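## Task

Pick up the small foam block from the shelving at the far end of the aisle and set it on the desk. It must rest there by itself at the end, not held up by the robot, and the robot must not tip over or finish leaning.

## Robot and tools

ROBOT. A Hello Robot Stretch 3 with one arm. It has a two-wheeled base (0.33 m long, 0.34 m wide) that drives forward/back and turns in place but cannot slide sideways. A lift rides up a mast, and a telescoping arm reaches out to the robot's RIGHT, ending in a wrist (yaw, pitch, roll) and a gripper. To move the gripper forward or back you drive the base. Turns pivot about the point midway between the drive wheels, 0.05 m behind the front edge. With the arm in and the wrist folded, a turn sweeps a 0.28 m radius; an unfolded level wrist reaches past that. Cameras: head_camera and nav_camera on the head (aimed by head_pan_rad and head_tilt_rad) and wrist_camera on the gripper. Occasionally a loose object gets nudged by something outside the robot.

FRAMES. Base frame: origin on the floor between the drive wheels, x forward, y left, z up. hand_pose is reported in it, at the point where closed fingertips meet. Odometry frame is the base frame at the start; heading is positive to the left, -3.142 to 3.142.

execute_actions(actions): a list of actions run in sequence; an empty list just returns the current state and images. If any action is malformed or any number is out of range, nothing in the call runs. Each action may have:
- robot: one command, a list (queue) of up to 8 commands run one after another, or {"stop": true}, which brakes everything and clears the queue.
- steps: integer 1 to 450 control steps at 30 per second (default 1). {"steps": n} by itself just waits.
- until: conditions that end the action early once all hold.
A command may contain:
- base: exactly one key. translate_m is a relative distance in metres from where the base is when that command begins (positive forward, |value| at most 1). rotate_rad is a relative turn in radians (positive counter-clockwise seen from above, |value| at most 3.2).
- joints: absolute targets by name; unnamed joints keep their old targets. lift_m 0 to 1.1 (arm height); arm_m 0 to 0.52 (extension); wrist_yaw_rad -1.345 to 4.42 (0 along the arm, positive toward the front, 3.0 folded over the base); wrist_pitch_rad -1.57 to 0.451 (0 level, negative tips fingertips down); wrist_roll_rad -2.911 to 2.911 (0 fingers side by side); gripper_m -0.089 to 0.179 (wider when larger; actual fingertip gap is about 0.007 less when nearly shut and 0.025 less when wide, zero below 0.007); head_pan_rad -3.953 to 1.73 (0 forward, positive left, -1.57 looks along the arm); head_tilt_rad -1.53 to 0.419 (negative down).
- contact_limits: {"arm_m": effort %} 1 to 100; the arm halts with contact_stop when its effort reaches that level. Smaller is gentler; too small halts at once. It lasts until arm_m's next command.
In a queue, {"pause_s": s} waits up to 15 s. Base and joint motions in one command start together and carry on across later actions and your thinking. A new command overrides at once: named joints retarget, others continue, and any older queue is thrown away.
until syntax: {"robot": {...}} with fields such as lift_m, lift_m_goal, lift_m_status (same for every joint), x, y, heading, translate_m, rotate_rad, base_status, refusals, queue, queue_left, or status "ended". Numbers use [op, value] with =, !=, <, <=, >, >=; statuses take a word or ["!=", "moving"]. {"robot": {"status": "ended"}} waits until nothing is moving and no queue runs; {"any": {"status": "ended"}} fires when any one motion ends. Never wait for an exact reading with "=".

zoom_image(camera, region): camera is head_camera, nav_camera or wrist_camera; region [x0, y0, x1, y1] in pixels of that camera's last image, origin top-left, at most 504 by 504.

finished_scene(scene): integer scene number to end; irreversible. Only call it once all motion has ended and the object rests on the desk on its own.

RESULTS. base_status gives progress as (done so far of goal). joint_goals and joint_status list each joint; statuses are moving, done, off_target, contact_stop, time_out, stopped, not_commanded, torque_fault. queue is idle, running, done, dropped or stopped; queue_left counts unstarted commands. Lines starting refused:, dropped: or replaced: explain rejected goals, abandoned queues or how the prior motion ended (indices count from 0). robot.on_its_own appears when the robot changed a goal itself, a joint is slack or its servo is off, a motor is loaded at rest, or base_tilt has shifted 3 degrees or more. lidar_m: 12 distances at 0.17 m height, sector 1 ahead, counting counter-clockwise (4 left, 7 behind, 10 right); "-" means nothing seen. wrist_depth_mm and head_depth_mm are 7x7 grids of depths (head image is sideways). motor_effort is percent, positive toward higher values, with peak in brackets; readings carry fixed bias and noise. base_tilt is in degrees, positive leaning forward/right.

GRIPPING. Close to a gripper_m below the object's width; lower squeezes harder, but too hard triggers a force cutback that can let it slip. Release by opening at least 0.02 above where the fingertips made contact. Neither the reading nor "done" proves you are holding anything; check the cameras.

SPEED. Full base speed (0.30 m/s, 1.9 rad/s) only with lift_m under 0.30, arm_m under 0.03 and wrist_yaw_rad over 2.54; otherwise 0.10 m/s and 0.63 rad/s.

CAUTIONS. Fold or unfold the wrist only with lift_m 0.32 to 0.95, wrist_pitch_rad -0.4 and roll near 0; after folding, lift may drop to 0.25. With wrist_yaw_rad below -0.4 keep pitch at -0.5 or lower. Arm pushes against rigid things with the gripper above about 0.45 m can tip the robot, more so on a repeated push. Do not drive while gripping or pressing something fixed, and avoid snagging furniture, especially reversing. If tipping shows, undo the last move in small steps, free the gripper, and lower lift to about 0.2. After contact_stop a joint goes slack until commanded again. Wrist servos overloaded for several seconds shut off for 10 s (torque_fault). Avoid dropping, slamming or shoving objects.

Each tool is called after "Call:" in YAML: its name, and indented under it one key for each argument.

## Session

Call:
execute_actions:
  actions: []

Scene clock: 0.00 s.
robot.base_odometry: x=+0.000 y=+0.000 heading=+0.000 (m, m, rad; robot's odometry frame)
robot.turned_by_wheels: +0.000 (rad since the last result)
robot.turned_by_imu: +0.000 (rad since the last result)
robot.base_tilt: forward=+1.0 right=-0.7 (deg)
robot.lidar_m: 1.62 1.64 0.81 0.75 0.94 0.95 2.14 2.17 2.06 1.70 2.17 1.73
robot.head_depth_mm: 1655 1624 1631 1630 1630 1627 1640 / 1639 1608 1612 1612 1621 1612 1622 / 1616 1605 1605 1602 1600 1606 1598 / 1600 1598 1589 1600 1586 1588 1593 / 1577 1573 1578 1577 1577 1578 1582 / 1558 1563 1548 1571 1559 1569 1563 / 1540 1548 1539 1544 1550 1548 1552
robot.base_status: not_commanded
robot.joint_positions: lift_m=+0.360 arm_m=-0.001 wrist_yaw_rad=+2.815 wrist_pitch_rad=-0.444 wrist_roll_rad=-0.011 gripper_m=+0.037 head_pan_rad=-0.003 head_tilt_rad=+0.005
robot.joint_goals: lift_m=+0.360 arm_m=-0.001 wrist_yaw_rad=+2.815 wrist_pitch_rad=-0.444 wrist_roll_rad=-0.011 gripper_m=+0.037 head_pan_rad=-0.003 head_tilt_rad=+0.005
robot.joint_status: lift_m=not_commanded arm_m=not_commanded wrist_yaw_rad=not_commanded wrist_pitch_rad=not_commanded wrist_roll_rad=not_commanded gripper_m=not_commanded head_pan_rad=not_commanded head_tilt_rad=not_commanded
robot.measured_speeds: translate_m=+0.000 rotate_rad=+0.000 lift_m=+0.000 arm_m=+0.000 wrist_yaw_rad=+0.000 wrist_pitch_rad=+0.000 wrist_roll_rad=+0.000 head_pan_rad=+0.000 head_tilt_rad=+0.000
robot: refusals=0 queue=idle queue_left=0
robot.motor_effort: left_wheel=+0 right_wheel=+0 lift_m=+25 arm_m=+1 wrist_yaw_rad=+0 wrist_pitch_rad=+6 wrist_roll_rad=+0 gripper_m=+0 head_pan_rad=+0 head_tilt_rad=+3 (%)
robot.hand_pose: x=+0.0496 y=+0.0654 z=+0.3669 quat_wxyz=(+0.266, +0.702, +0.043, +0.659) (m; robot's base frame)
robot.wrist_depth_mm: - - 707 773 - - - / - - 767 830 - - - / - - 881 924 - - - / 808 859 849 828 828 823 854 / 686 - 687 703 709 684 698 / 574 - 607 577 585 587 588 / 497 503 - 510 495 510 501
pictures: head_camera (sideways: a quarter turn clockwise sets it upright), nav_camera (sideways: a quarter turn counterclockwise sets it upright), wrist_camera
Images, in order (width x height): head_camera 896x504, nav_camera 672x504, wrist_camera 644x364.

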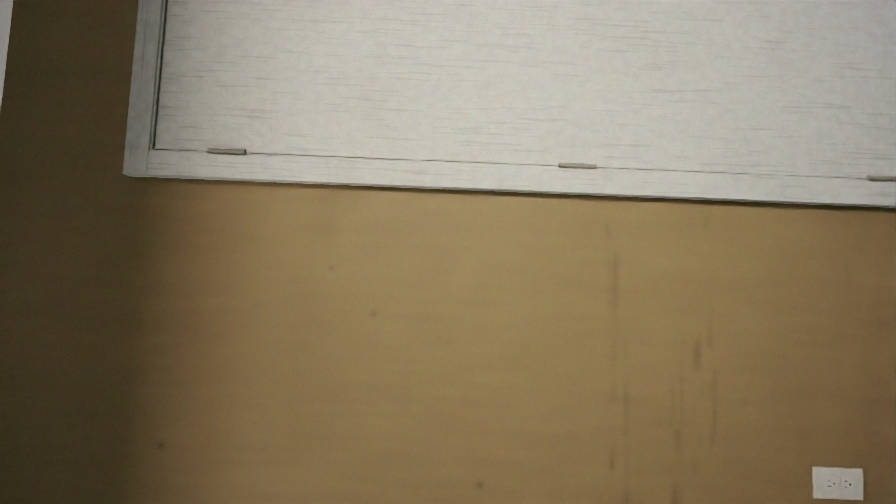

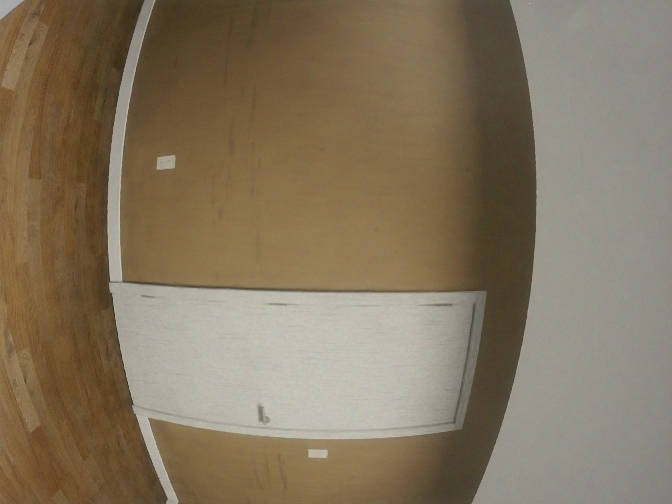

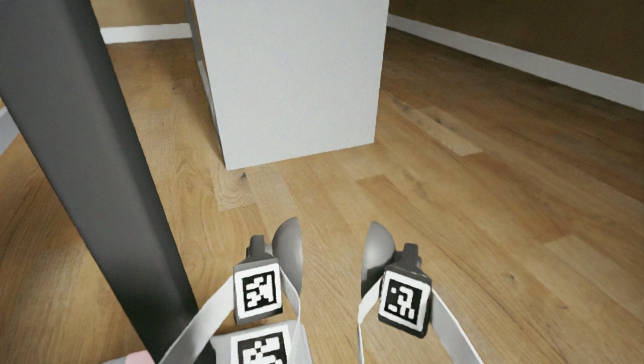

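Call:
execute_actions:
  actions:
    - {"robot":{"joints":{"head_pan_rad":1.6,"head_tilt_rad":-0.5,"lift_m":0.27}},"steps":450,"until":{"robot":{"status":"ended"}}}

Call:
execute_actions:
  actions:
    - {"robot":{"joints":{"head_pan_rad":-2.9}},"steps":450,"until":{"robot":{"status":"ended"}}}

Scene clock: 4.00 s.
robot.base_odometry: x=+0.000 y=+0.000 heading=+0.000 (m, m, rad; robot's odometry frame)
robot.turned_by_wheels: +0.000 (rad since the last result)
robot.turned_by_imu: +0.000 (rad since the last result)
robot.base_tilt: forward=+1.1 right=-0.8 (deg)
robot.lidar_m: 1.62 1.64 0.81 0.75 0.94 0.95 2.15 2.17 2.07 1.70 2.18 1.73
robot.head_depth_mm: 619 676 742 823 920 1047 1241 / 617 671 736 817 915 1040 1203 / 612 666 732 811 906 1029 1191 / 615 671 736 815 913 1038 1204 / 2240 2453 2671 2747 2009 1599 1318 / 2229 2430 2642 2750 2026 1585 1312 / 2198 2386 2484 2336 1933 1591 1343
robot.base_status: not_commanded
robot.joint_positions: lift_m=+0.270 arm_m=-0.001 wrist_yaw_rad=+2.815 wrist_pitch_rad=-0.445 wrist_roll_rad=-0.011 gripper_m=+0.037 head_pan_rad=+1.593 head_tilt_rad=-0.493
robot.joint_goals: lift_m=+0.270 arm_m=-0.001 wrist_yaw_rad=+2.815 wrist_pitch_rad=-0.445 wrist_roll_rad=-0.011 gripper_m=+0.037 head_pan_rad=+1.600 head_tilt_rad=-0.500
robot.joint_status: lift_m=done arm_m=not_commanded wrist_yaw_rad=not_commanded wrist_pitch_rad=not_commanded wrist_roll_rad=not_commanded gripper_m=not_commanded head_pan_rad=done head_tilt_rad=done
robot.measured_speeds: translate_m=+0.000 rotate_rad=+0.000 lift_m=+0.000 arm_m=+0.000 wrist_yaw_rad=+0.000 wrist_pitch_rad=+0.000 wrist_roll_rad=+0.000 head_pan_rad=+0.000 head_tilt_rad=+0.000
robot: refusals=0 queue=done queue_left=0
robot.motor_effort: left_wheel=+0(0) right_wheel=+1(1) lift_m=+22(25) arm_m=+0(0) wrist_yaw_rad=+1(0) wrist_pitch_rad=+6(6) wrist_roll_rad=+1(0) gripper_m=+0(0) head_pan_rad=+3(40) head_tilt_rad=-4(45) (%)
robot.hand_pose: x=+0.0496 y=+0.0653 z=+0.2768 quat_wxyz=(+0.266, +0.702, +0.044, +0.659) (m; robot's base frame)
robot.wrist_depth_mm: - - 704 762 - - - / - - 769 848 - - - / - 894 835 871 886 890 883 / 664 704 691 675 707 699 700 / 560 - 567 553 582 565 565 / 476 - - 474 475 476 480 / - - - 412 402 408 409
pictures: head_camera (sideways: a quarter turn clockwise sets it upright), nav_camera (sideways: a quarter turn counterclockwise sets it upright), wrist_camera
Images, in order (width x height): head_camera 896x504, nav_camera 672x504, wrist_camera 644x364.

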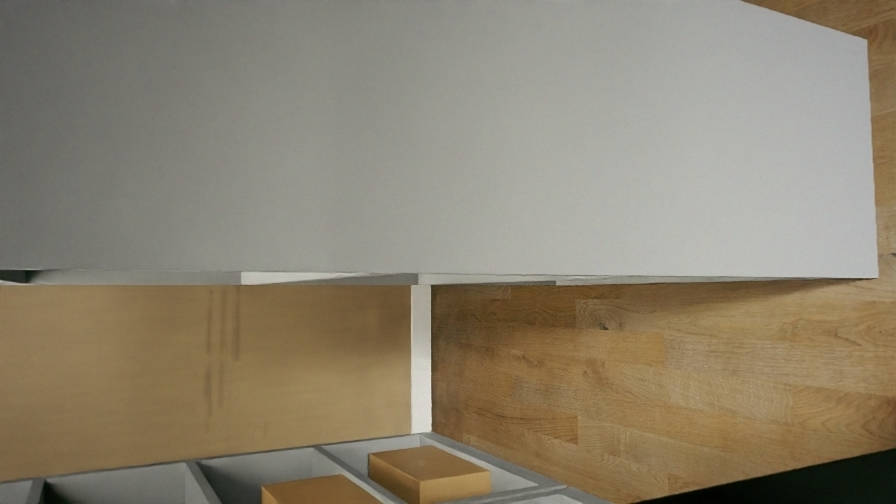

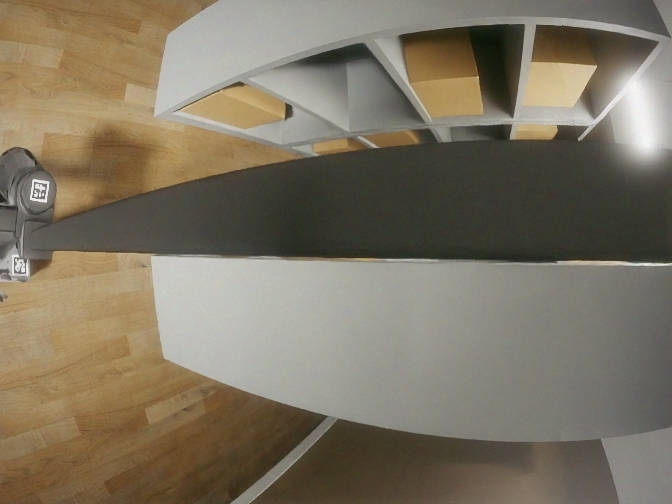

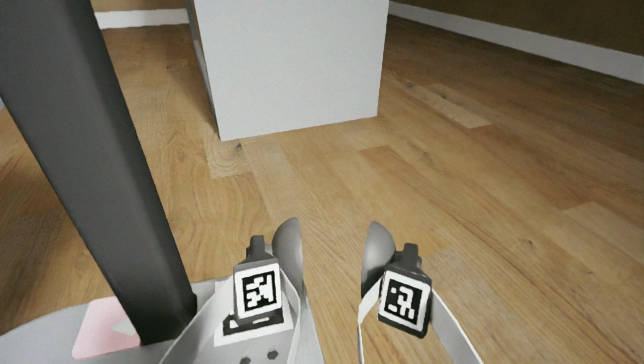

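Scene clock: 6.60 s.
robot.base_odometry: x=+0.000 y=+0.000 heading=+0.000 (m, m, rad; robot's odometry frame)
robot.turned_by_wheels: +0.000 (rad since the last result)
robot.turned_by_imu: +0.000 (rad since the last result)
robot.base_tilt: forward=+1.0 right=-0.8 (deg)
robot.lidar_m: 1.62 1.64 0.81 0.75 0.94 0.95 2.14 2.17 2.06 1.70 2.18 1.73
robot.head_depth_mm: 1774 1929 2104 2327 2065 1618 1332 / 1825 1955 2138 2349 2059 1616 1332 / 1837 1983 2169 2400 2041 1621 1330 / 1864 2023 2226 2404 2034 1605 1326 / 1894 2069 2249 2458 2040 1593 1321 / 1922 2099 2309 2496 2018 1592 1318 / 1950 2140 2372 2539 2015 1590 1310
robot.base_status: not_commanded
robot.joint_positions: lift_m=+0.270 arm_m=-0.001 wrist_yaw_rad=+2.815 wrist_pitch_rad=-0.445 wrist_roll_rad=-0.011 gripper_m=+0.037 head_pan_rad=-2.893 head_tilt_rad=-0.494
robot.joint_goals: lift_m=+0.270 arm_m=-0.001 wrist_yaw_rad=+2.815 wrist_pitch_rad=-0.445 wrist_roll_rad=-0.011 gripper_m=+0.037 head_pan_rad=-2.900 head_tilt_rad=-0.500
robot.joint_status: lift_m=done arm_m=not_commanded wrist_yaw_rad=not_commanded wrist_pitch_rad=not_commanded wrist_roll_rad=not_commanded gripper_m=not_commanded head_pan_rad=done head_tilt_rad=done
robot.measured_speeds: translate_m=+0.000 rotate_rad=+0.000 lift_m=+0.000 arm_m=+0.000 wrist_yaw_rad=+0.000 wrist_pitch_rad=+0.000 wrist_roll_rad=+0.000 head_pan_rad=+0.000 head_tilt_rad=+0.000
robot: refusals=0 queue=done queue_left=0
robot.motor_effort: left_wheel=+0(0) right_wheel=+1(1) lift_m=+23(22) arm_m=+1(0) wrist_yaw_rad=+0(0) wrist_pitch_rad=+6(6) wrist_roll_rad=+0(0) gripper_m=+0(0) head_pan_rad=-4(41) head_tilt_rad=-4(5) (%)
robot.hand_pose: x=+0.0496 y=+0.0653 z=+0.2768 quat_wxyz=(+0.266, +0.702, +0.044, +0.659) (m; robot's base frame)
robot.wrist_depth_mm: - - 708 780 - - - / - - 769 839 - - - / - 871 821 866 892 898 887 / 660 717 685 693 682 705 704 / 562 - 555 563 584 562 563 / 472 - - 471 478 475 476 / - - - 410 403 416 411
pictures: head_camera (sideways: a quarter turn clockwise sets it upright), nav_camera (sideways: a quarter turn counterclockwise sets it upright), wrist_camera
Images, in order (width x height): head_camera 896x504, nav_camera 672x504, wrist_camera 644x364.

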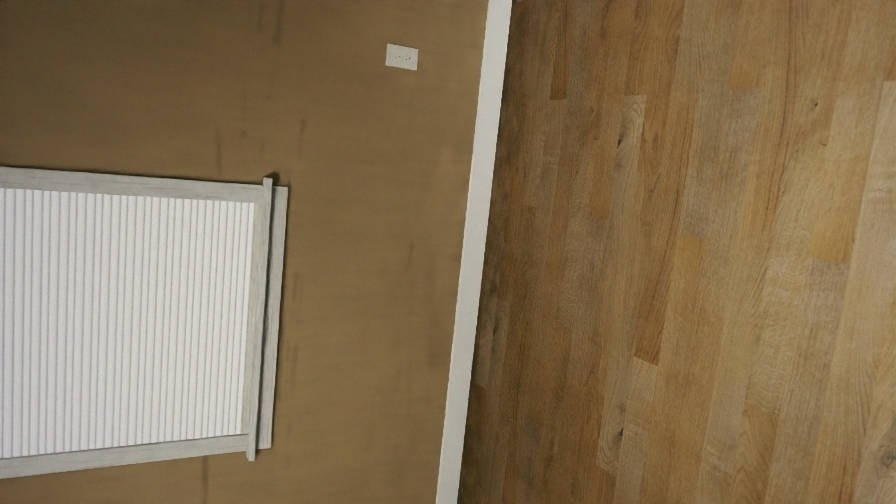

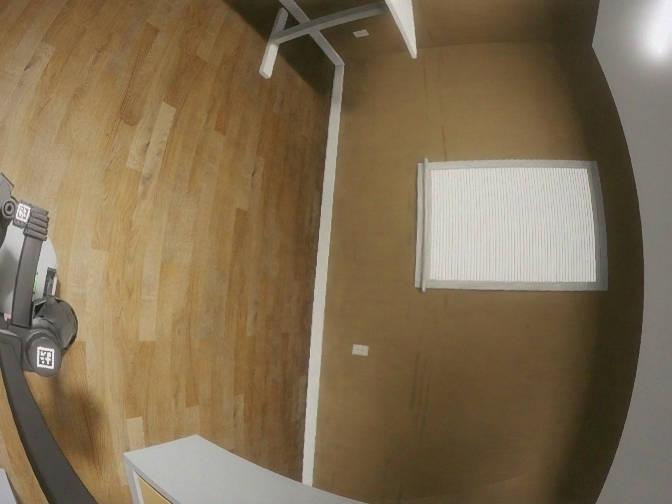

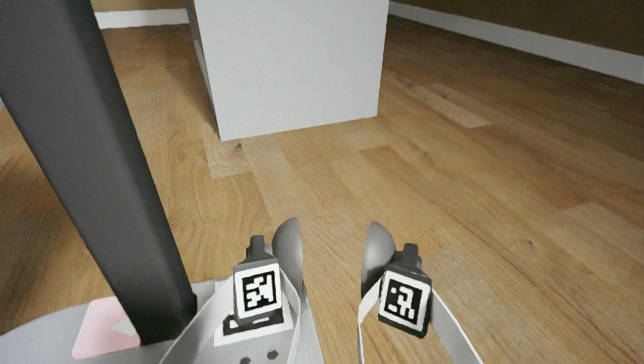

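Call:
execute_actions:
  actions:
    - {"robot":[{"base":{"translate_m":-0.3},"joints":{"head_pan_rad":0,"head_tilt_rad":-0.6}},{"base":{"rotate_rad":1.65}},{"base":{"translate_m":0.4}}],"steps":450,"until":{"robot":{"status":"ended"}}}

Scene clock: 18.57 s.
robot.base_odometry: x=-0.332 y=+0.399 heading=+1.650 (m, m, rad; robot's odometry frame)
robot.turned_by_wheels: +1.650 (rad since the last result)
robot.turned_by_imu: +1.620 (rad since the last result)
robot.base_tilt: forward=+1.0 right=-0.8 (deg)
robot.lidar_m: 1.04 0.45 0.43 1.88 1.91 2.31 2.15 2.64 2.00 1.89 0.48 0.44
robot.head_depth_mm: 998 1083 940 1323 901 874 1154 / 1855 2000 1295 1338 1328 1287 1200 / 1864 2064 2313 2354 1813 1481 1255 / 1860 2063 2301 2337 1808 1484 1248 / 1855 2057 2301 2322 1811 1469 1247 / 1832 1975 1784 1875 1680 1459 1241 / 1040 1049 1228 1295 1154 1130 1124
robot.base_status: done (translate_m +0.4000 of +0.4000)
robot.joint_positions: lift_m=+0.270 arm_m=-0.001 wrist_yaw_rad=+2.815 wrist_pitch_rad=-0.445 wrist_roll_rad=-0.011 gripper_m=+0.037 head_pan_rad=-0.007 head_tilt_rad=-0.594
robot.joint_goals: lift_m=+0.270 arm_m=-0.001 wrist_yaw_rad=+2.815 wrist_pitch_rad=-0.445 wrist_roll_rad=-0.011 gripper_m=+0.037 head_pan_rad=+0.000 head_tilt_rad=-0.600
robot.joint_status: lift_m=done arm_m=not_commanded wrist_yaw_rad=not_commanded wrist_pitch_rad=not_commanded wrist_roll_rad=not_commanded gripper_m=not_commanded head_pan_rad=done head_tilt_rad=done
robot.measured_speeds: translate_m=+0.000 rotate_rad=+0.000 lift_m=+0.000 arm_m=+0.000 wrist_yaw_rad=+0.000 wrist_pitch_rad=+0.000 wrist_roll_rad=+0.000 head_pan_rad=+0.000 head_tilt_rad=+0.000
robot: refusals=0 queue=done queue_left=0
robot.motor_effort: left_wheel=-3(13) right_wheel=+2(8) lift_m=+23(23) arm_m=+0(1) wrist_yaw_rad=+1(0) wrist_pitch_rad=+6(6) wrist_roll_rad=+0(0) gripper_m=+0(0) head_pan_rad=+3(39) head_tilt_rad=-6(21) (%)
robot.hand_pose: x=+0.0495 y=+0.0653 z=+0.2768 quat_wxyz=(+0.266, +0.702, +0.044, +0.659) (m; robot's base frame)
robot.wrist_depth_mm: - - - - 494 417 460 / - - - - 518 465 525 / - 910 906 847 549 519 583 / 668 709 687 692 569 577 637 / 555 - 556 566 560 576 571 / 470 - - 477 475 477 482 / - - - 413 402 414 408
pictures: head_camera (sideways: a quarter turn clockwise sets it upright), nav_camera (sideways: a quarter turn counterclockwise sets it upright), wrist_camera
Images, in order (width x height): head_camera 896x504, nav_camera 672x504, wrist_camera 644x364.

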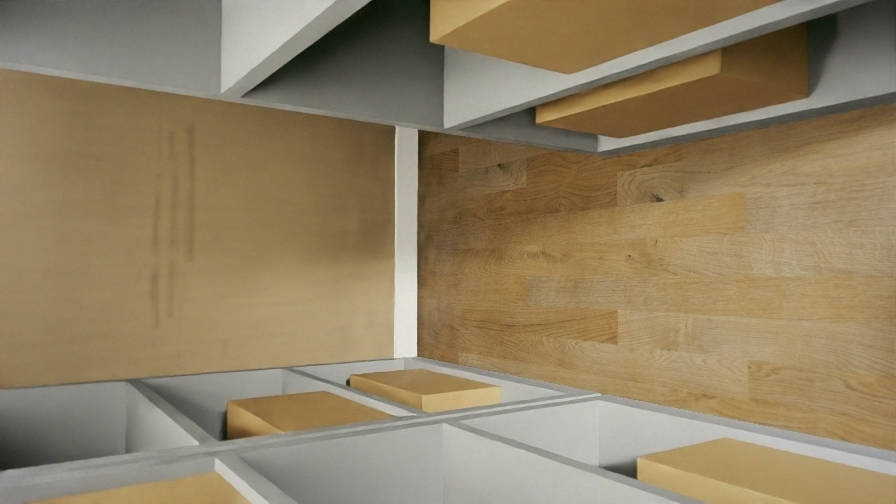

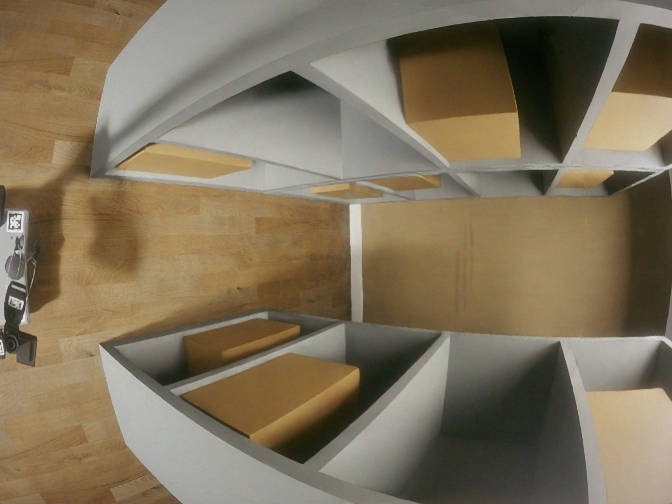

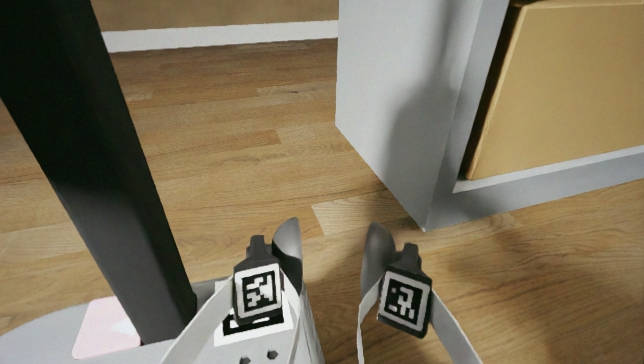

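Call:
execute_actions:
  actions:
    - {"robot":{"base":{"translate_m":1.0},"joints":{"head_pan_rad":-0.9,"head_tilt_rad":-0.5}},"steps":450,"until":{"robot":{"status":"ended"}}}

Call:
execute_actions:
  actions:
    - {"robot":{"joints":{"head_pan_rad":0.9}},"steps":450,"until":{"robot":{"status":"ended"}}}

Scene clock: 27.47 s.
robot.base_odometry: x=-0.411 y=+1.396 heading=+1.650 (m, m, rad; robot's odometry frame)
robot.turned_by_wheels: +0.000 (rad since the last result)
robot.turned_by_imu: +0.006 (rad since the last result)
robot.base_tilt: forward=+1.1 right=-0.8 (deg)
robot.lidar_m: 1.18 0.69 0.41 0.62 0.45 0.51 3.14 0.41 0.29 0.27 0.28 0.34
robot.head_depth_mm: 361 419 497 583 475 376 319 / 306 342 393 462 471 374 344 / - 295 325 371 423 373 621 / - - 290 315 358 388 484 / 1344 1437 971 1427 1242 1400 1247 / 1255 1349 1242 1498 1505 1526 1305 / 1145 1224 1300 1418 1580 1566 1296
robot.base_status: done (translate_m +1.0000 of +1.0000)
robot.joint_positions: lift_m=+0.270 arm_m=-0.001 wrist_yaw_rad=+2.815 wrist_pitch_rad=-0.445 wrist_roll_rad=-0.011 gripper_m=+0.037 head_pan_rad=-0.893 head_tilt_rad=-0.507
robot.joint_goals: lift_m=+0.270 arm_m=-0.001 wrist_yaw_rad=+2.815 wrist_pitch_rad=-0.445 wrist_roll_rad=-0.011 gripper_m=+0.037 head_pan_rad=-0.900 head_tilt_rad=-0.500
robot.joint_status: lift_m=done arm_m=not_commanded wrist_yaw_rad=not_commanded wrist_pitch_rad=not_commanded wrist_roll_rad=not_commanded gripper_m=not_commanded head_pan_rad=done head_tilt_rad=done
robot.measured_speeds: translate_m=+0.000 rotate_rad=+0.000 lift_m=+0.000 arm_m=+0.000 wrist_yaw_rad=+0.000 wrist_pitch_rad=+0.000 wrist_roll_rad=+0.000 head_pan_rad=+0.000 head_tilt_rad=+0.000
robot: refusals=0 queue=done queue_left=0
robot.motor_effort: left_wheel=-3(10) right_wheel=+2(7) lift_m=+23(22) arm_m=+0(1) wrist_yaw_rad=+0(0) wrist_pitch_rad=+6(6) wrist_roll_rad=+1(0) gripper_m=+0(0) head_pan_rad=-3(40) head_tilt_rad=+5(20) (%)
robot.hand_pose: x=+0.0495 y=+0.0653 z=+0.2768 quat_wxyz=(+0.266, +0.702, +0.044, +0.659) (m; robot's base frame)
robot.wrist_depth_mm: - 692 765 541 427 638 544 / - 754 816 588 478 659 610 / - 699 717 637 533 657 684 / 404 579 560 552 591 637 682 / 437 - 518 553 587 568 574 / 457 - - 477 473 471 474 / - - - 411 404 410 409
pictures: head_camera (sideways: a quarter turn clockwise sets it upright), nav_camera (sideways: a quarter turn counterclockwise sets it upright), wrist_camera
Images, in order (width x height): head_camera 896x504, nav_camera 672x504, wrist_camera 644x364.

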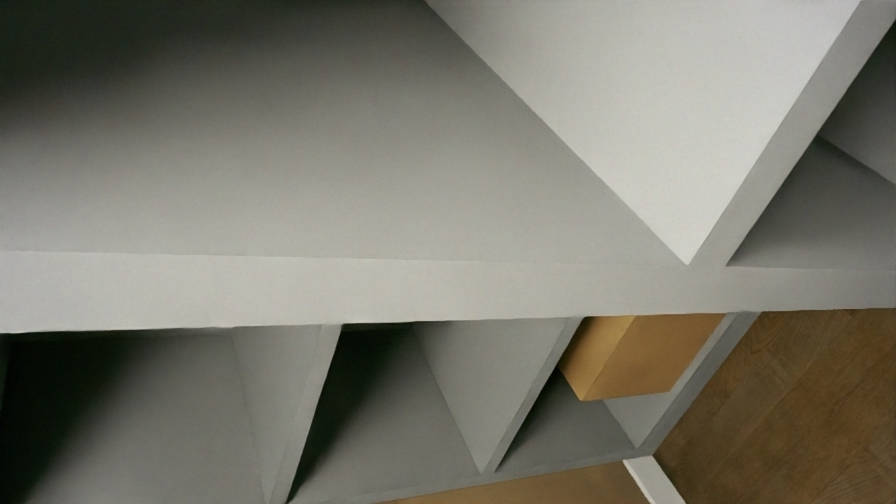

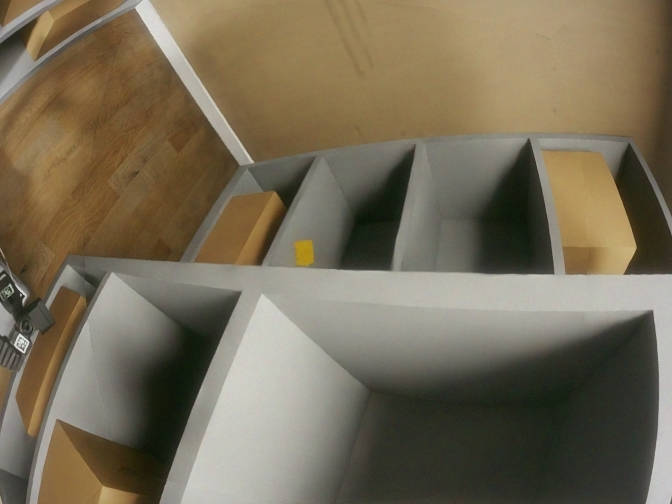

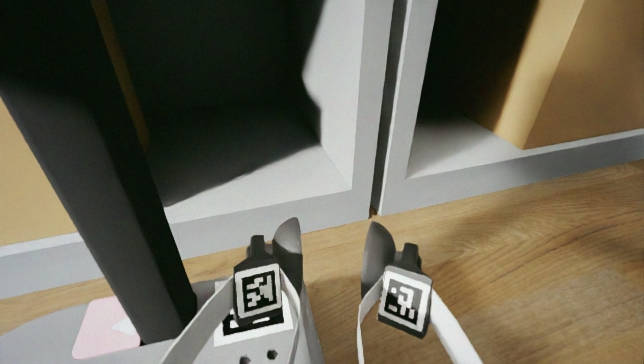

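Scene clock: 28.90 s.
robot.base_odometry: x=-0.411 y=+1.396 heading=+1.650 (m, m, rad; robot's odometry frame)
robot.turned_by_wheels: +0.000 (rad since the last result)
robot.turned_by_imu: +0.000 (rad since the last result)
robot.base_tilt: forward=+1.0 right=-0.8 (deg)
robot.lidar_m: 1.18 0.69 0.41 0.62 0.45 0.51 3.13 0.41 0.29 0.27 0.28 0.34
robot.head_depth_mm: 1095 1175 998 898 926 1186 1293 / 1048 1169 992 711 821 908 1167 / 957 1053 978 635 756 788 1097 / 879 962 900 631 703 702 788 / 344 375 414 460 510 580 655 / 321 344 374 413 454 544 666 / 311 344 372 403 430 724 763
robot.base_status: done (translate_m +1.0000 of +1.0000)
robot.joint_positions: lift_m=+0.270 arm_m=-0.001 wrist_yaw_rad=+2.815 wrist_pitch_rad=-0.445 wrist_roll_rad=-0.011 gripper_m=+0.037 head_pan_rad=+0.893 head_tilt_rad=-0.507
robot.joint_goals: lift_m=+0.270 arm_m=-0.001 wrist_yaw_rad=+2.815 wrist_pitch_rad=-0.445 wrist_roll_rad=-0.011 gripper_m=+0.037 head_pan_rad=+0.900 head_tilt_rad=-0.500
robot.joint_status: lift_m=done arm_m=not_commanded wrist_yaw_rad=not_commanded wrist_pitch_rad=not_commanded wrist_roll_rad=not_commanded gripper_m=not_commanded head_pan_rad=done head_tilt_rad=done
robot.measured_speeds: translate_m=+0.000 rotate_rad=+0.000 lift_m=+0.000 arm_m=+0.000 wrist_yaw_rad=+0.000 wrist_pitch_rad=+0.000 wrist_roll_rad=+0.000 head_pan_rad=+0.000 head_tilt_rad=+0.000
robot: refusals=0 queue=done queue_left=0
robot.motor_effort: left_wheel=-3(3) right_wheel=+2(2) lift_m=+22(23) arm_m=-1(1) wrist_yaw_rad=+0(0) wrist_pitch_rad=+6(6) wrist_roll_rad=+1(1) gripper_m=+0(0) head_pan_rad=+3(39) head_tilt_rad=+5(4) (%)
robot.hand_pose: x=+0.0495 y=+0.0653 z=+0.2768 quat_wxyz=(+0.266, +0.702, +0.044, +0.659) (m; robot's base frame)
robot.wrist_depth_mm: - 699 746 543 425 629 539 / - 757 809 592 479 670 604 / - 699 721 643 527 650 682 / 401 565 558 555 598 628 697 / 437 - 513 554 585 561 566 / 457 - - 480 478 478 480 / - - - 412 401 411 411
pictures: head_camera (sideways: a quarter turn clockwise sets it upright), nav_camera (sideways: a quarter turn counterclockwise sets it upright), wrist_camera
Images, in order (width x height): head_camera 896x504, nav_camera 672x504, wrist_camera 644x364.

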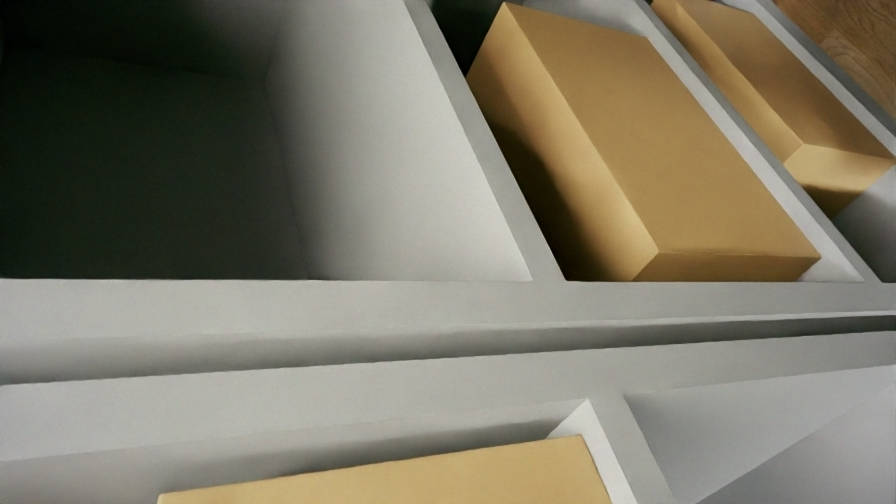

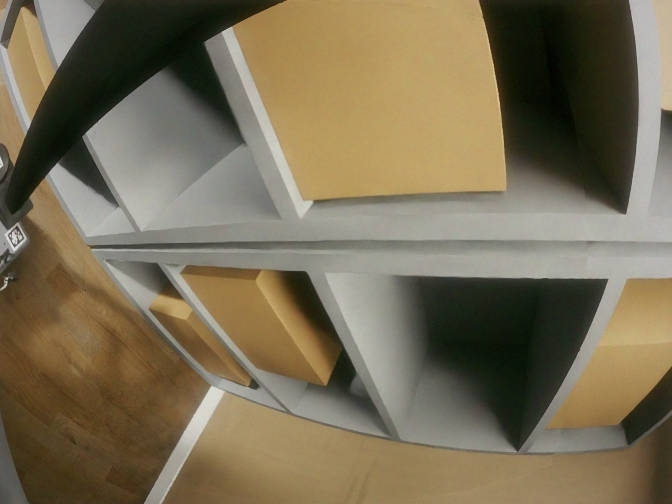

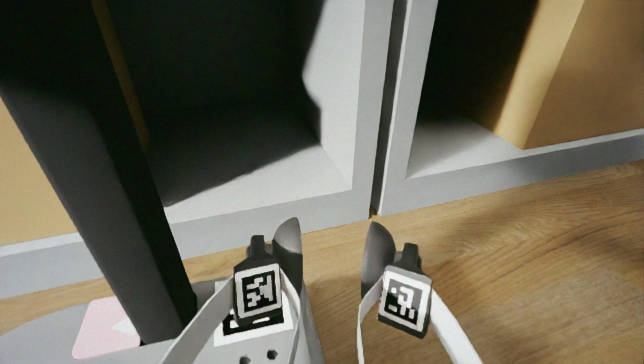

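Call:
execute_actions:
  actions:
    - {"robot":[{"base":{"rotate_rad":0.13},"joints":{"head_pan_rad":-1.3,"head_tilt_rad":-0.9}},{"base":{"translate_m":0.6}},{"base":{"rotate_rad":-0.09},"joints":{"lift_m":0.65,"wrist_pitch_rad":-0.4}},{"joints":{"wrist_yaw_rad":1.57,"gripper_m":0.15}}],"steps":450,"until":{"robot":{"status":"ended"}}}

Scene clock: 43.20 s.
robot.base_odometry: x=-0.535 y=+1.983 heading=+1.690 (m, m, rad; robot's odometry frame)
robot.turned_by_wheels: +0.040 (rad since the last result)
robot.turned_by_imu: +0.043 (rad since the last result)
robot.base_tilt: forward=+1.0 right=-0.7 (deg)
robot.lidar_m: 0.59 0.49 0.35 0.34 0.44 0.44 1.28 0.47 0.51 0.77 0.79 0.61
robot.head_depth_mm: 712 1182 1152 1186 1379 1261 - / 711 1226 1147 1183 1361 1310 - / 740 1276 1149 1215 1390 1282 1089 / 739 1283 1143 1266 1408 1283 1096 / 772 1290 1140 1532 1434 1266 1106 / 803 1080 1135 1398 1427 1258 1132 / 790 923 1035 1166 1290 1254 1142
robot.base_status: done (rotate_rad -0.0899 of -0.0900)
robot.joint_positions: lift_m=+0.650 arm_m=-0.001 wrist_yaw_rad=+1.572 wrist_pitch_rad=-0.418 wrist_roll_rad=-0.011 gripper_m=+0.150 head_pan_rad=-1.293 head_tilt_rad=-0.889
robot.joint_goals: lift_m=+0.650 arm_m=-0.001 wrist_yaw_rad=+1.570 wrist_pitch_rad=-0.400 wrist_roll_rad=-0.011 gripper_m=+0.150 head_pan_rad=-1.300 head_tilt_rad=-0.900
robot.joint_status: lift_m=done arm_m=not_commanded wrist_yaw_rad=done wrist_pitch_rad=done wrist_roll_rad=not_commanded gripper_m=done head_pan_rad=done head_tilt_rad=done
robot.measured_speeds: translate_m=+0.000 rotate_rad=+0.000 lift_m=+0.000 arm_m=+0.000 wrist_yaw_rad=+0.000 wrist_pitch_rad=+0.000 wrist_roll_rad=+0.000 head_pan_rad=+0.000 head_tilt_rad=+0.000
robot: refusals=0 queue=done queue_left=0
robot.motor_effort: left_wheel=+3(13) right_wheel=-1(7) lift_m=+28(28) arm_m=+0(1) wrist_yaw_rad=-2(4) wrist_pitch_rad=+8(9) wrist_roll_rad=+0(1) gripper_m=+0(85) head_pan_rad=-3(40) head_tilt_rad=-8(44) (%)
robot.hand_pose: x=+0.2031 y=-0.1438 z=+0.6626 quat_wxyz=(+0.595, +0.591, -0.381, +0.389) (m; robot's base frame)
robot.wrist_depth_mm: 470 471 464 459 451 442 435 / 513 508 507 489 488 481 473 / 535 555 551 543 537 522 514 / 569 625 625 600 602 578 564 / 648 673 674 678 653 634 624 / 699 - 781 755 753 731 677 / 524 759 799 814 783 790 705
pictures: head_camera (sideways: a quarter turn clockwise sets it upright), nav_camera (sideways: a quarter turn counterclockwise sets it upright), wrist_camera
Images, in order (width x height): head_camera 896x504, nav_camera 672x504, wrist_camera 644x364.

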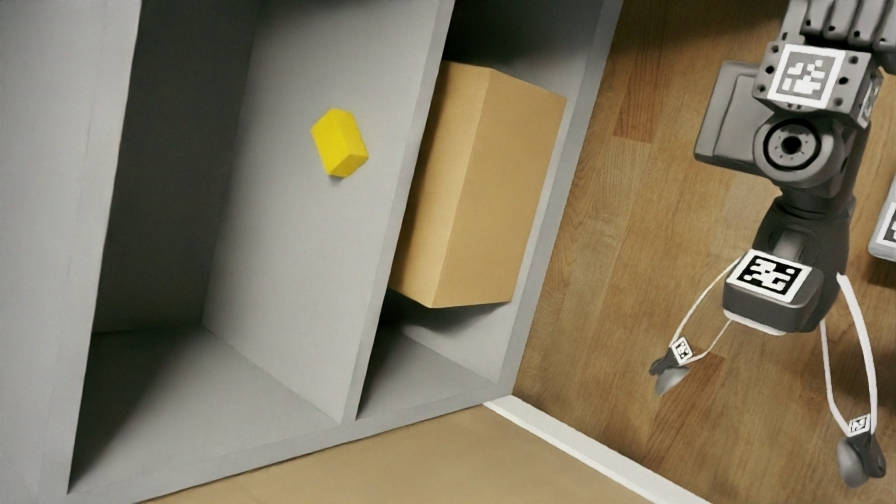

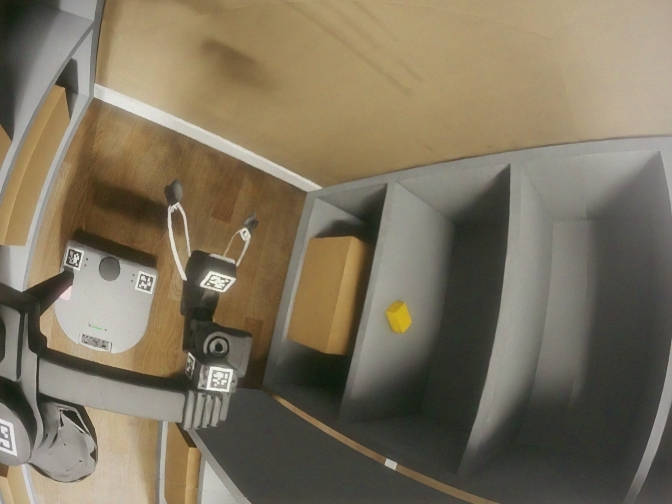

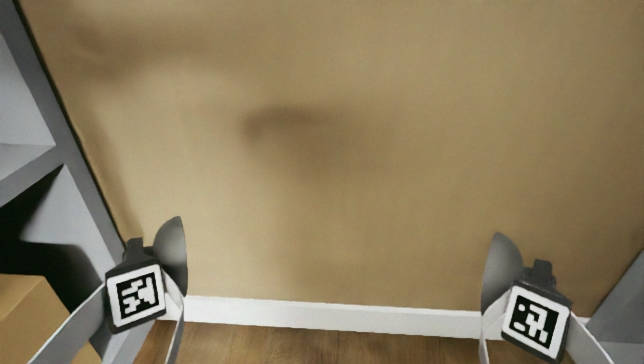

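Call:
execute_actions:
  actions:
    - {"robot":{"joints":{"wrist_yaw_rad":0,"lift_m":0.6,"head_pan_rad":-1.57}},"steps":450,"until":{"robot":{"status":"ended"}}}

Scene clock: 47.80 s.
robot.base_odometry: x=-0.535 y=+1.983 heading=+1.690 (m, m, rad; robot's odometry frame)
robot.turned_by_wheels: +0.000 (rad since the last result)
robot.turned_by_imu: +0.000 (rad since the last result)
robot.base_tilt: forward=+1.0 right=-0.8 (deg)
robot.lidar_m: 0.59 0.49 0.35 0.34 0.44 0.44 1.28 0.47 0.51 0.77 0.79 0.61
robot.head_depth_mm: 713 1037 1007 1109 1171 1134 1094 / 711 1246 1153 1368 1397 1288 - / 710 1251 1149 1245 1405 1286 - / 740 1261 1119 1238 1402 1260 1147 / 738 1262 1143 1237 1400 1263 1126 / 735 1267 1143 1240 1401 1256 1124 / 732 1279 1141 1467 1408 1257 1123
robot.base_status: done (rotate_rad -0.0899 of -0.0900)
robot.joint_positions: lift_m=+0.600 arm_m=-0.001 wrist_yaw_rad=+0.002 wrist_pitch_rad=-0.417 wrist_roll_rad=-0.011 gripper_m=+0.150 head_pan_rad=-1.563 head_tilt_rad=-0.889
robot.joint_goals: lift_m=+0.600 arm_m=-0.001 wrist_yaw_rad=+0.000 wrist_pitch_rad=-0.400 wrist_roll_rad=-0.011 gripper_m=+0.150 head_pan_rad=-1.570 head_tilt_rad=-0.900
robot.joint_status: lift_m=done arm_m=not_commanded wrist_yaw_rad=done wrist_pitch_rad=done wrist_roll_rad=not_commanded gripper_m=done head_pan_rad=done head_tilt_rad=done
robot.measured_speeds: translate_m=+0.000 rotate_rad=+0.000 lift_m=+0.000 arm_m=+0.000 wrist_yaw_rad=+0.000 wrist_pitch_rad=+0.000 wrist_roll_rad=+0.000 head_pan_rad=+0.000 head_tilt_rad=+0.000
robot: refusals=0 queue=done queue_left=0
robot.motor_effort: left_wheel=+3(3) right_wheel=-1(1) lift_m=+22(28) arm_m=+0(1) wrist_yaw_rad=-2(5) wrist_pitch_rad=+8(8) wrist_roll_rad=+0(0) gripper_m=+0(0) head_pan_rad=-4(23) head_tilt_rad=-8(7) (%)
robot.hand_pose: x=-0.0210 y=-0.3685 z=+0.6130 quat_wxyz=(+0.696, +0.148, -0.688, -0.145) (m; robot's base frame)
robot.wrist_depth_mm: 617 840 884 862 844 543 420 / 606 689 627 635 698 539 423 / 587 806 548 539 551 533 424 / 654 837 695 698 - 585 418 / 690 814 702 676 910 598 421 / 687 - 792 766 813 725 411 / 657 738 757 772 752 667 384
pictures: head_camera (sideways: a quarter turn clockwise sets it upright), nav_camera (sideways: a quarter turn counterclockwise sets it upright), wrist_camera
Images, in order (width x height): head_camera 896x504, nav_camera 672x504, wrist_camera 644x364.

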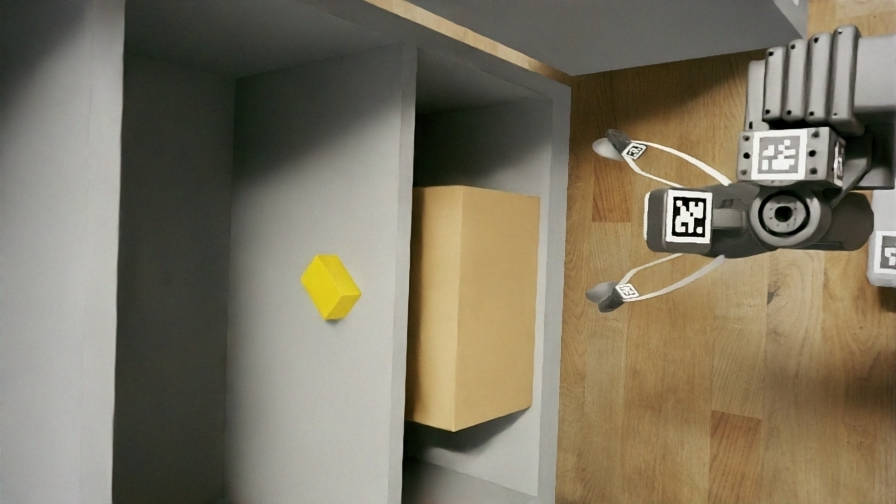

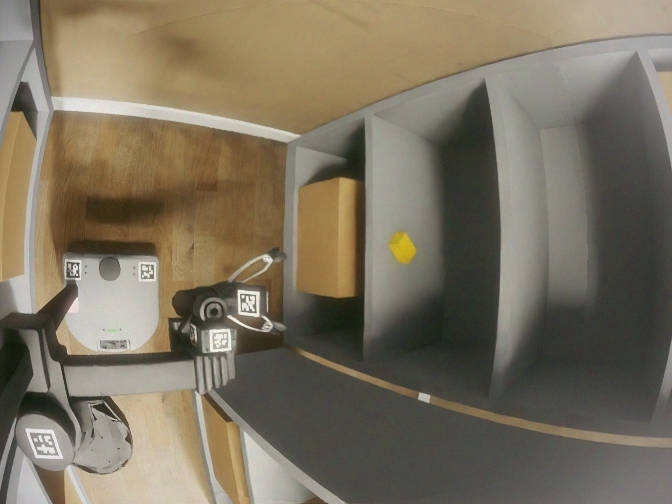

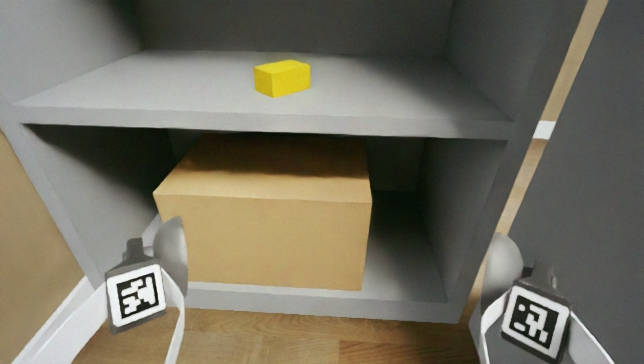

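Call:
execute_actions:
  actions:
    - {"robot":{"base":{"translate_m":0.095},"joints":{"arm_m":0.3}},"steps":450,"until":{"robot":{"status":"ended"}}}

Scene clock: 54.93 s.
robot.base_odometry: x=-0.546 y=+2.077 heading=+1.690 (m, m, rad; robot's odometry frame)
robot.turned_by_wheels: +0.000 (rad since the last result)
robot.turned_by_imu: +0.001 (rad since the last result)
robot.base_tilt: forward=+1.0 right=-0.7 (deg)
robot.lidar_m: 0.49 0.51 0.35 0.34 0.35 0.51 1.24 0.54 0.64 0.77 0.71 0.51
robot.head_depth_mm: 712 1213 1146 1215 1379 1271 1138 / 712 1245 1151 1472 - - - / 708 1249 1150 - 1389 1262 1136 / 739 1254 1143 1235 1407 1261 1144 / 737 1261 1149 1230 1400 1257 1124 / 734 1271 1144 1491 1407 1263 1121 / 732 1215 1114 1280 1370 1258 1118
robot.base_status: done (translate_m +0.0950 of +0.0950)
robot.joint_positions: lift_m=+0.600 arm_m=+0.300 wrist_yaw_rad=+0.001 wrist_pitch_rad=-0.417 wrist_roll_rad=-0.011 gripper_m=+0.150 head_pan_rad=-1.563 head_tilt_rad=-0.889
robot.joint_goals: lift_m=+0.600 arm_m=+0.300 wrist_yaw_rad=+0.000 wrist_pitch_rad=-0.400 wrist_roll_rad=-0.011 gripper_m=+0.150 head_pan_rad=-1.570 head_tilt_rad=-0.900
robot.joint_status: lift_m=done arm_m=done wrist_yaw_rad=done wrist_pitch_rad=done wrist_roll_rad=not_commanded gripper_m=done head_pan_rad=done head_tilt_rad=done
robot.measured_speeds: translate_m=+0.000 rotate_rad=+0.000 lift_m=+0.000 arm_m=+0.000 wrist_yaw_rad=+0.000 wrist_pitch_rad=+0.000 wrist_roll_rad=+0.000 head_pan_rad=+0.000 head_tilt_rad=+0.000
robot: refusals=0 queue=done queue_left=0
robot.motor_effort: left_wheel=+3(10) right_wheel=-1(2) lift_m=+23(22) arm_m=+2(4) wrist_yaw_rad=-1(2) wrist_pitch_rad=+7(8) wrist_roll_rad=+0(0) gripper_m=+1(0) head_pan_rad=-3(3) head_tilt_rad=-8(8) (%)
robot.hand_pose: x=-0.0213 y=-0.6691 z=+0.6130 quat_wxyz=(+0.696, +0.148, -0.688, -0.146) (m; robot's base frame)
robot.wrist_depth_mm: 526 596 604 592 571 569 463 / 530 639 628 630 618 599 455 / 464 463 474 366 478 478 435 / 353 355 356 339 364 361 370 / 293 298 287 290 288 293 293 / 524 - 455 441 441 736 274 / 514 420 413 407 406 663 408
pictures: head_camera (sideways: a quarter turn clockwise sets it upright), nav_camera (sideways: a quarter turn counterclockwise sets it upright), wrist_camera
Images, in order (width x height): head_camera 896x504, nav_camera 672x504, wrist_camera 644x364.

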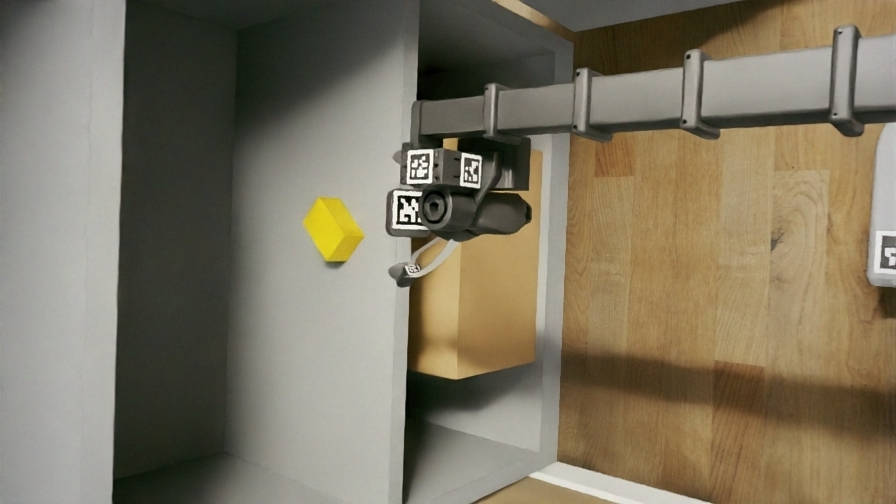

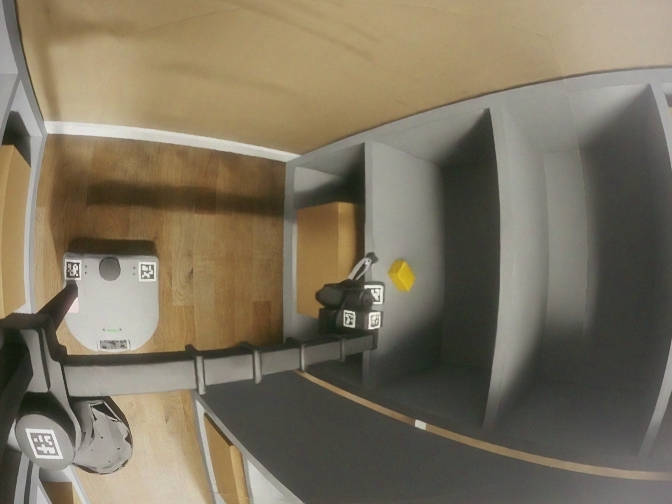

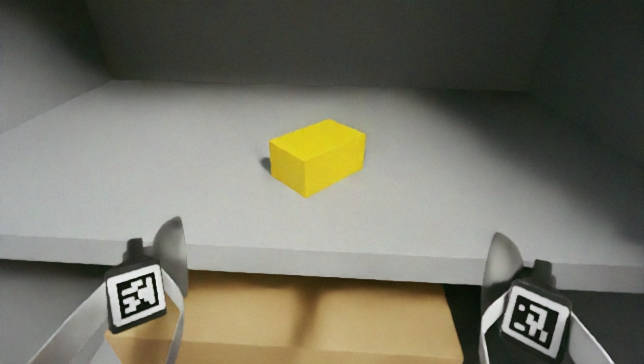

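Call:
execute_actions:
  actions:
    - {"robot":{"base":{"translate_m":0.015},"joints":{"arm_m":0.44,"lift_m":0.59}},"steps":450,"until":{"robot":{"status":"ended"}}}

Scene clock: 61.70 s.
robot.base_odometry: x=-0.548 y=+2.092 heading=+1.690 (m, m, rad; robot's odometry frame)
robot.turned_by_wheels: +0.000 (rad since the last result)
robot.turned_by_imu: +0.000 (rad since the last result)
robot.base_tilt: forward=+1.0 right=-0.7 (deg)
robot.lidar_m: 0.48 0.49 0.35 0.34 0.35 0.52 1.25 0.56 0.66 0.77 0.69 0.50
robot.head_depth_mm: 713 1225 1156 1253 1390 1266 1144 / 711 1245 1181 1498 - - - / 707 1249 1219 1234 1390 1259 1134 / 739 1255 1172 1236 1402 1261 1145 / 737 1264 1148 1236 1400 1261 1124 / 734 1268 1146 1518 1402 1255 1122 / 733 1187 1118 1239 1348 1238 1120
robot.base_status: done (translate_m +0.0150 of +0.0150)
robot.joint_positions: lift_m=+0.590 arm_m=+0.440 wrist_yaw_rad=+0.001 wrist_pitch_rad=-0.417 wrist_roll_rad=-0.011 gripper_m=+0.150 head_pan_rad=-1.563 head_tilt_rad=-0.889
robot.joint_goals: lift_m=+0.590 arm_m=+0.440 wrist_yaw_rad=+0.000 wrist_pitch_rad=-0.400 wrist_roll_rad=-0.011 gripper_m=+0.150 head_pan_rad=-1.570 head_tilt_rad=-0.900
robot.joint_status: lift_m=done arm_m=done wrist_yaw_rad=done wrist_pitch_rad=done wrist_roll_rad=not_commanded gripper_m=done head_pan_rad=done head_tilt_rad=done
robot.measured_speeds: translate_m=+0.000 rotate_rad=+0.000 lift_m=+0.000 arm_m=+0.000 wrist_yaw_rad=+0.000 wrist_pitch_rad=+0.000 wrist_roll_rad=+0.000 head_pan_rad=+0.000 head_tilt_rad=+0.000
robot: refusals=0 queue=done queue_left=0
robot.motor_effort: left_wheel=+3(8) right_wheel=-1(2) lift_m=+22(22) arm_m=+4(2) wrist_yaw_rad=-1(1) wrist_pitch_rad=+7(7) wrist_roll_rad=+0(1) gripper_m=+0(0) head_pan_rad=-3(3) head_tilt_rad=-7(7) (%)
robot.hand_pose: x=-0.0213 y=-0.8091 z=+0.6030 quat_wxyz=(+0.696, +0.148, -0.688, -0.146) (m; robot's base frame)
robot.wrist_depth_mm: 476 476 465 463 453 443 435 / 501 515 509 504 494 482 465 / 435 444 446 446 454 447 428 / 336 337 340 338 341 342 345 / 272 283 264 217 266 277 280 / 226 - 227 216 231 230 233 / 201 190 196 197 198 194 199
pictures: head_camera (sideways: a quarter turn clockwise sets it upright), nav_camera (sideways: a quarter turn counterclockwise sets it upright), wrist_camera
Images, in order (width x height): head_camera 896x504, nav_camera 672x504, wrist_camera 644x364.

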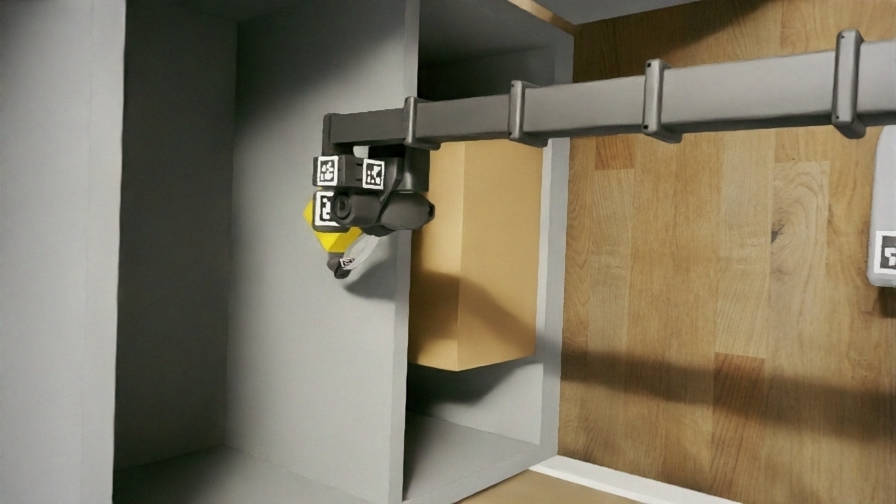

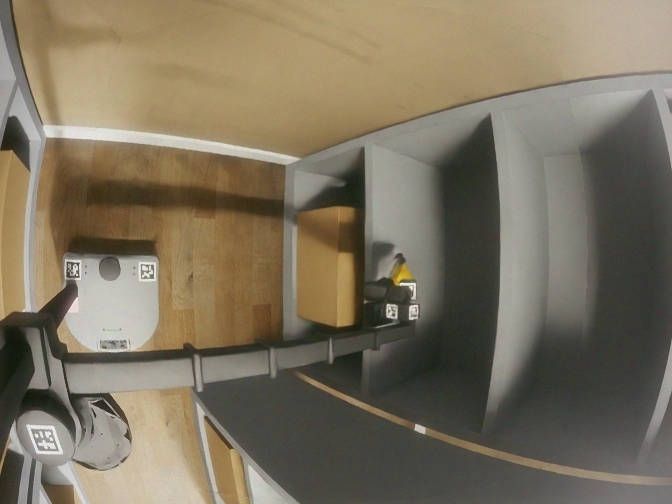

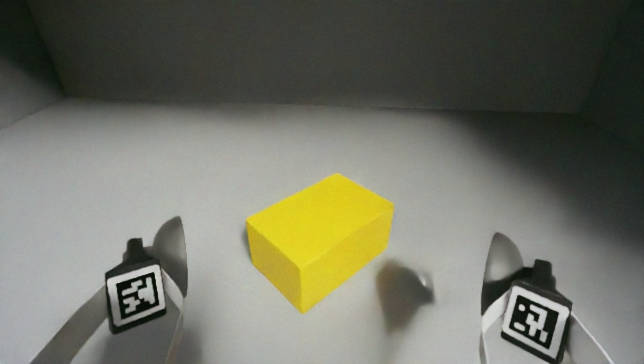

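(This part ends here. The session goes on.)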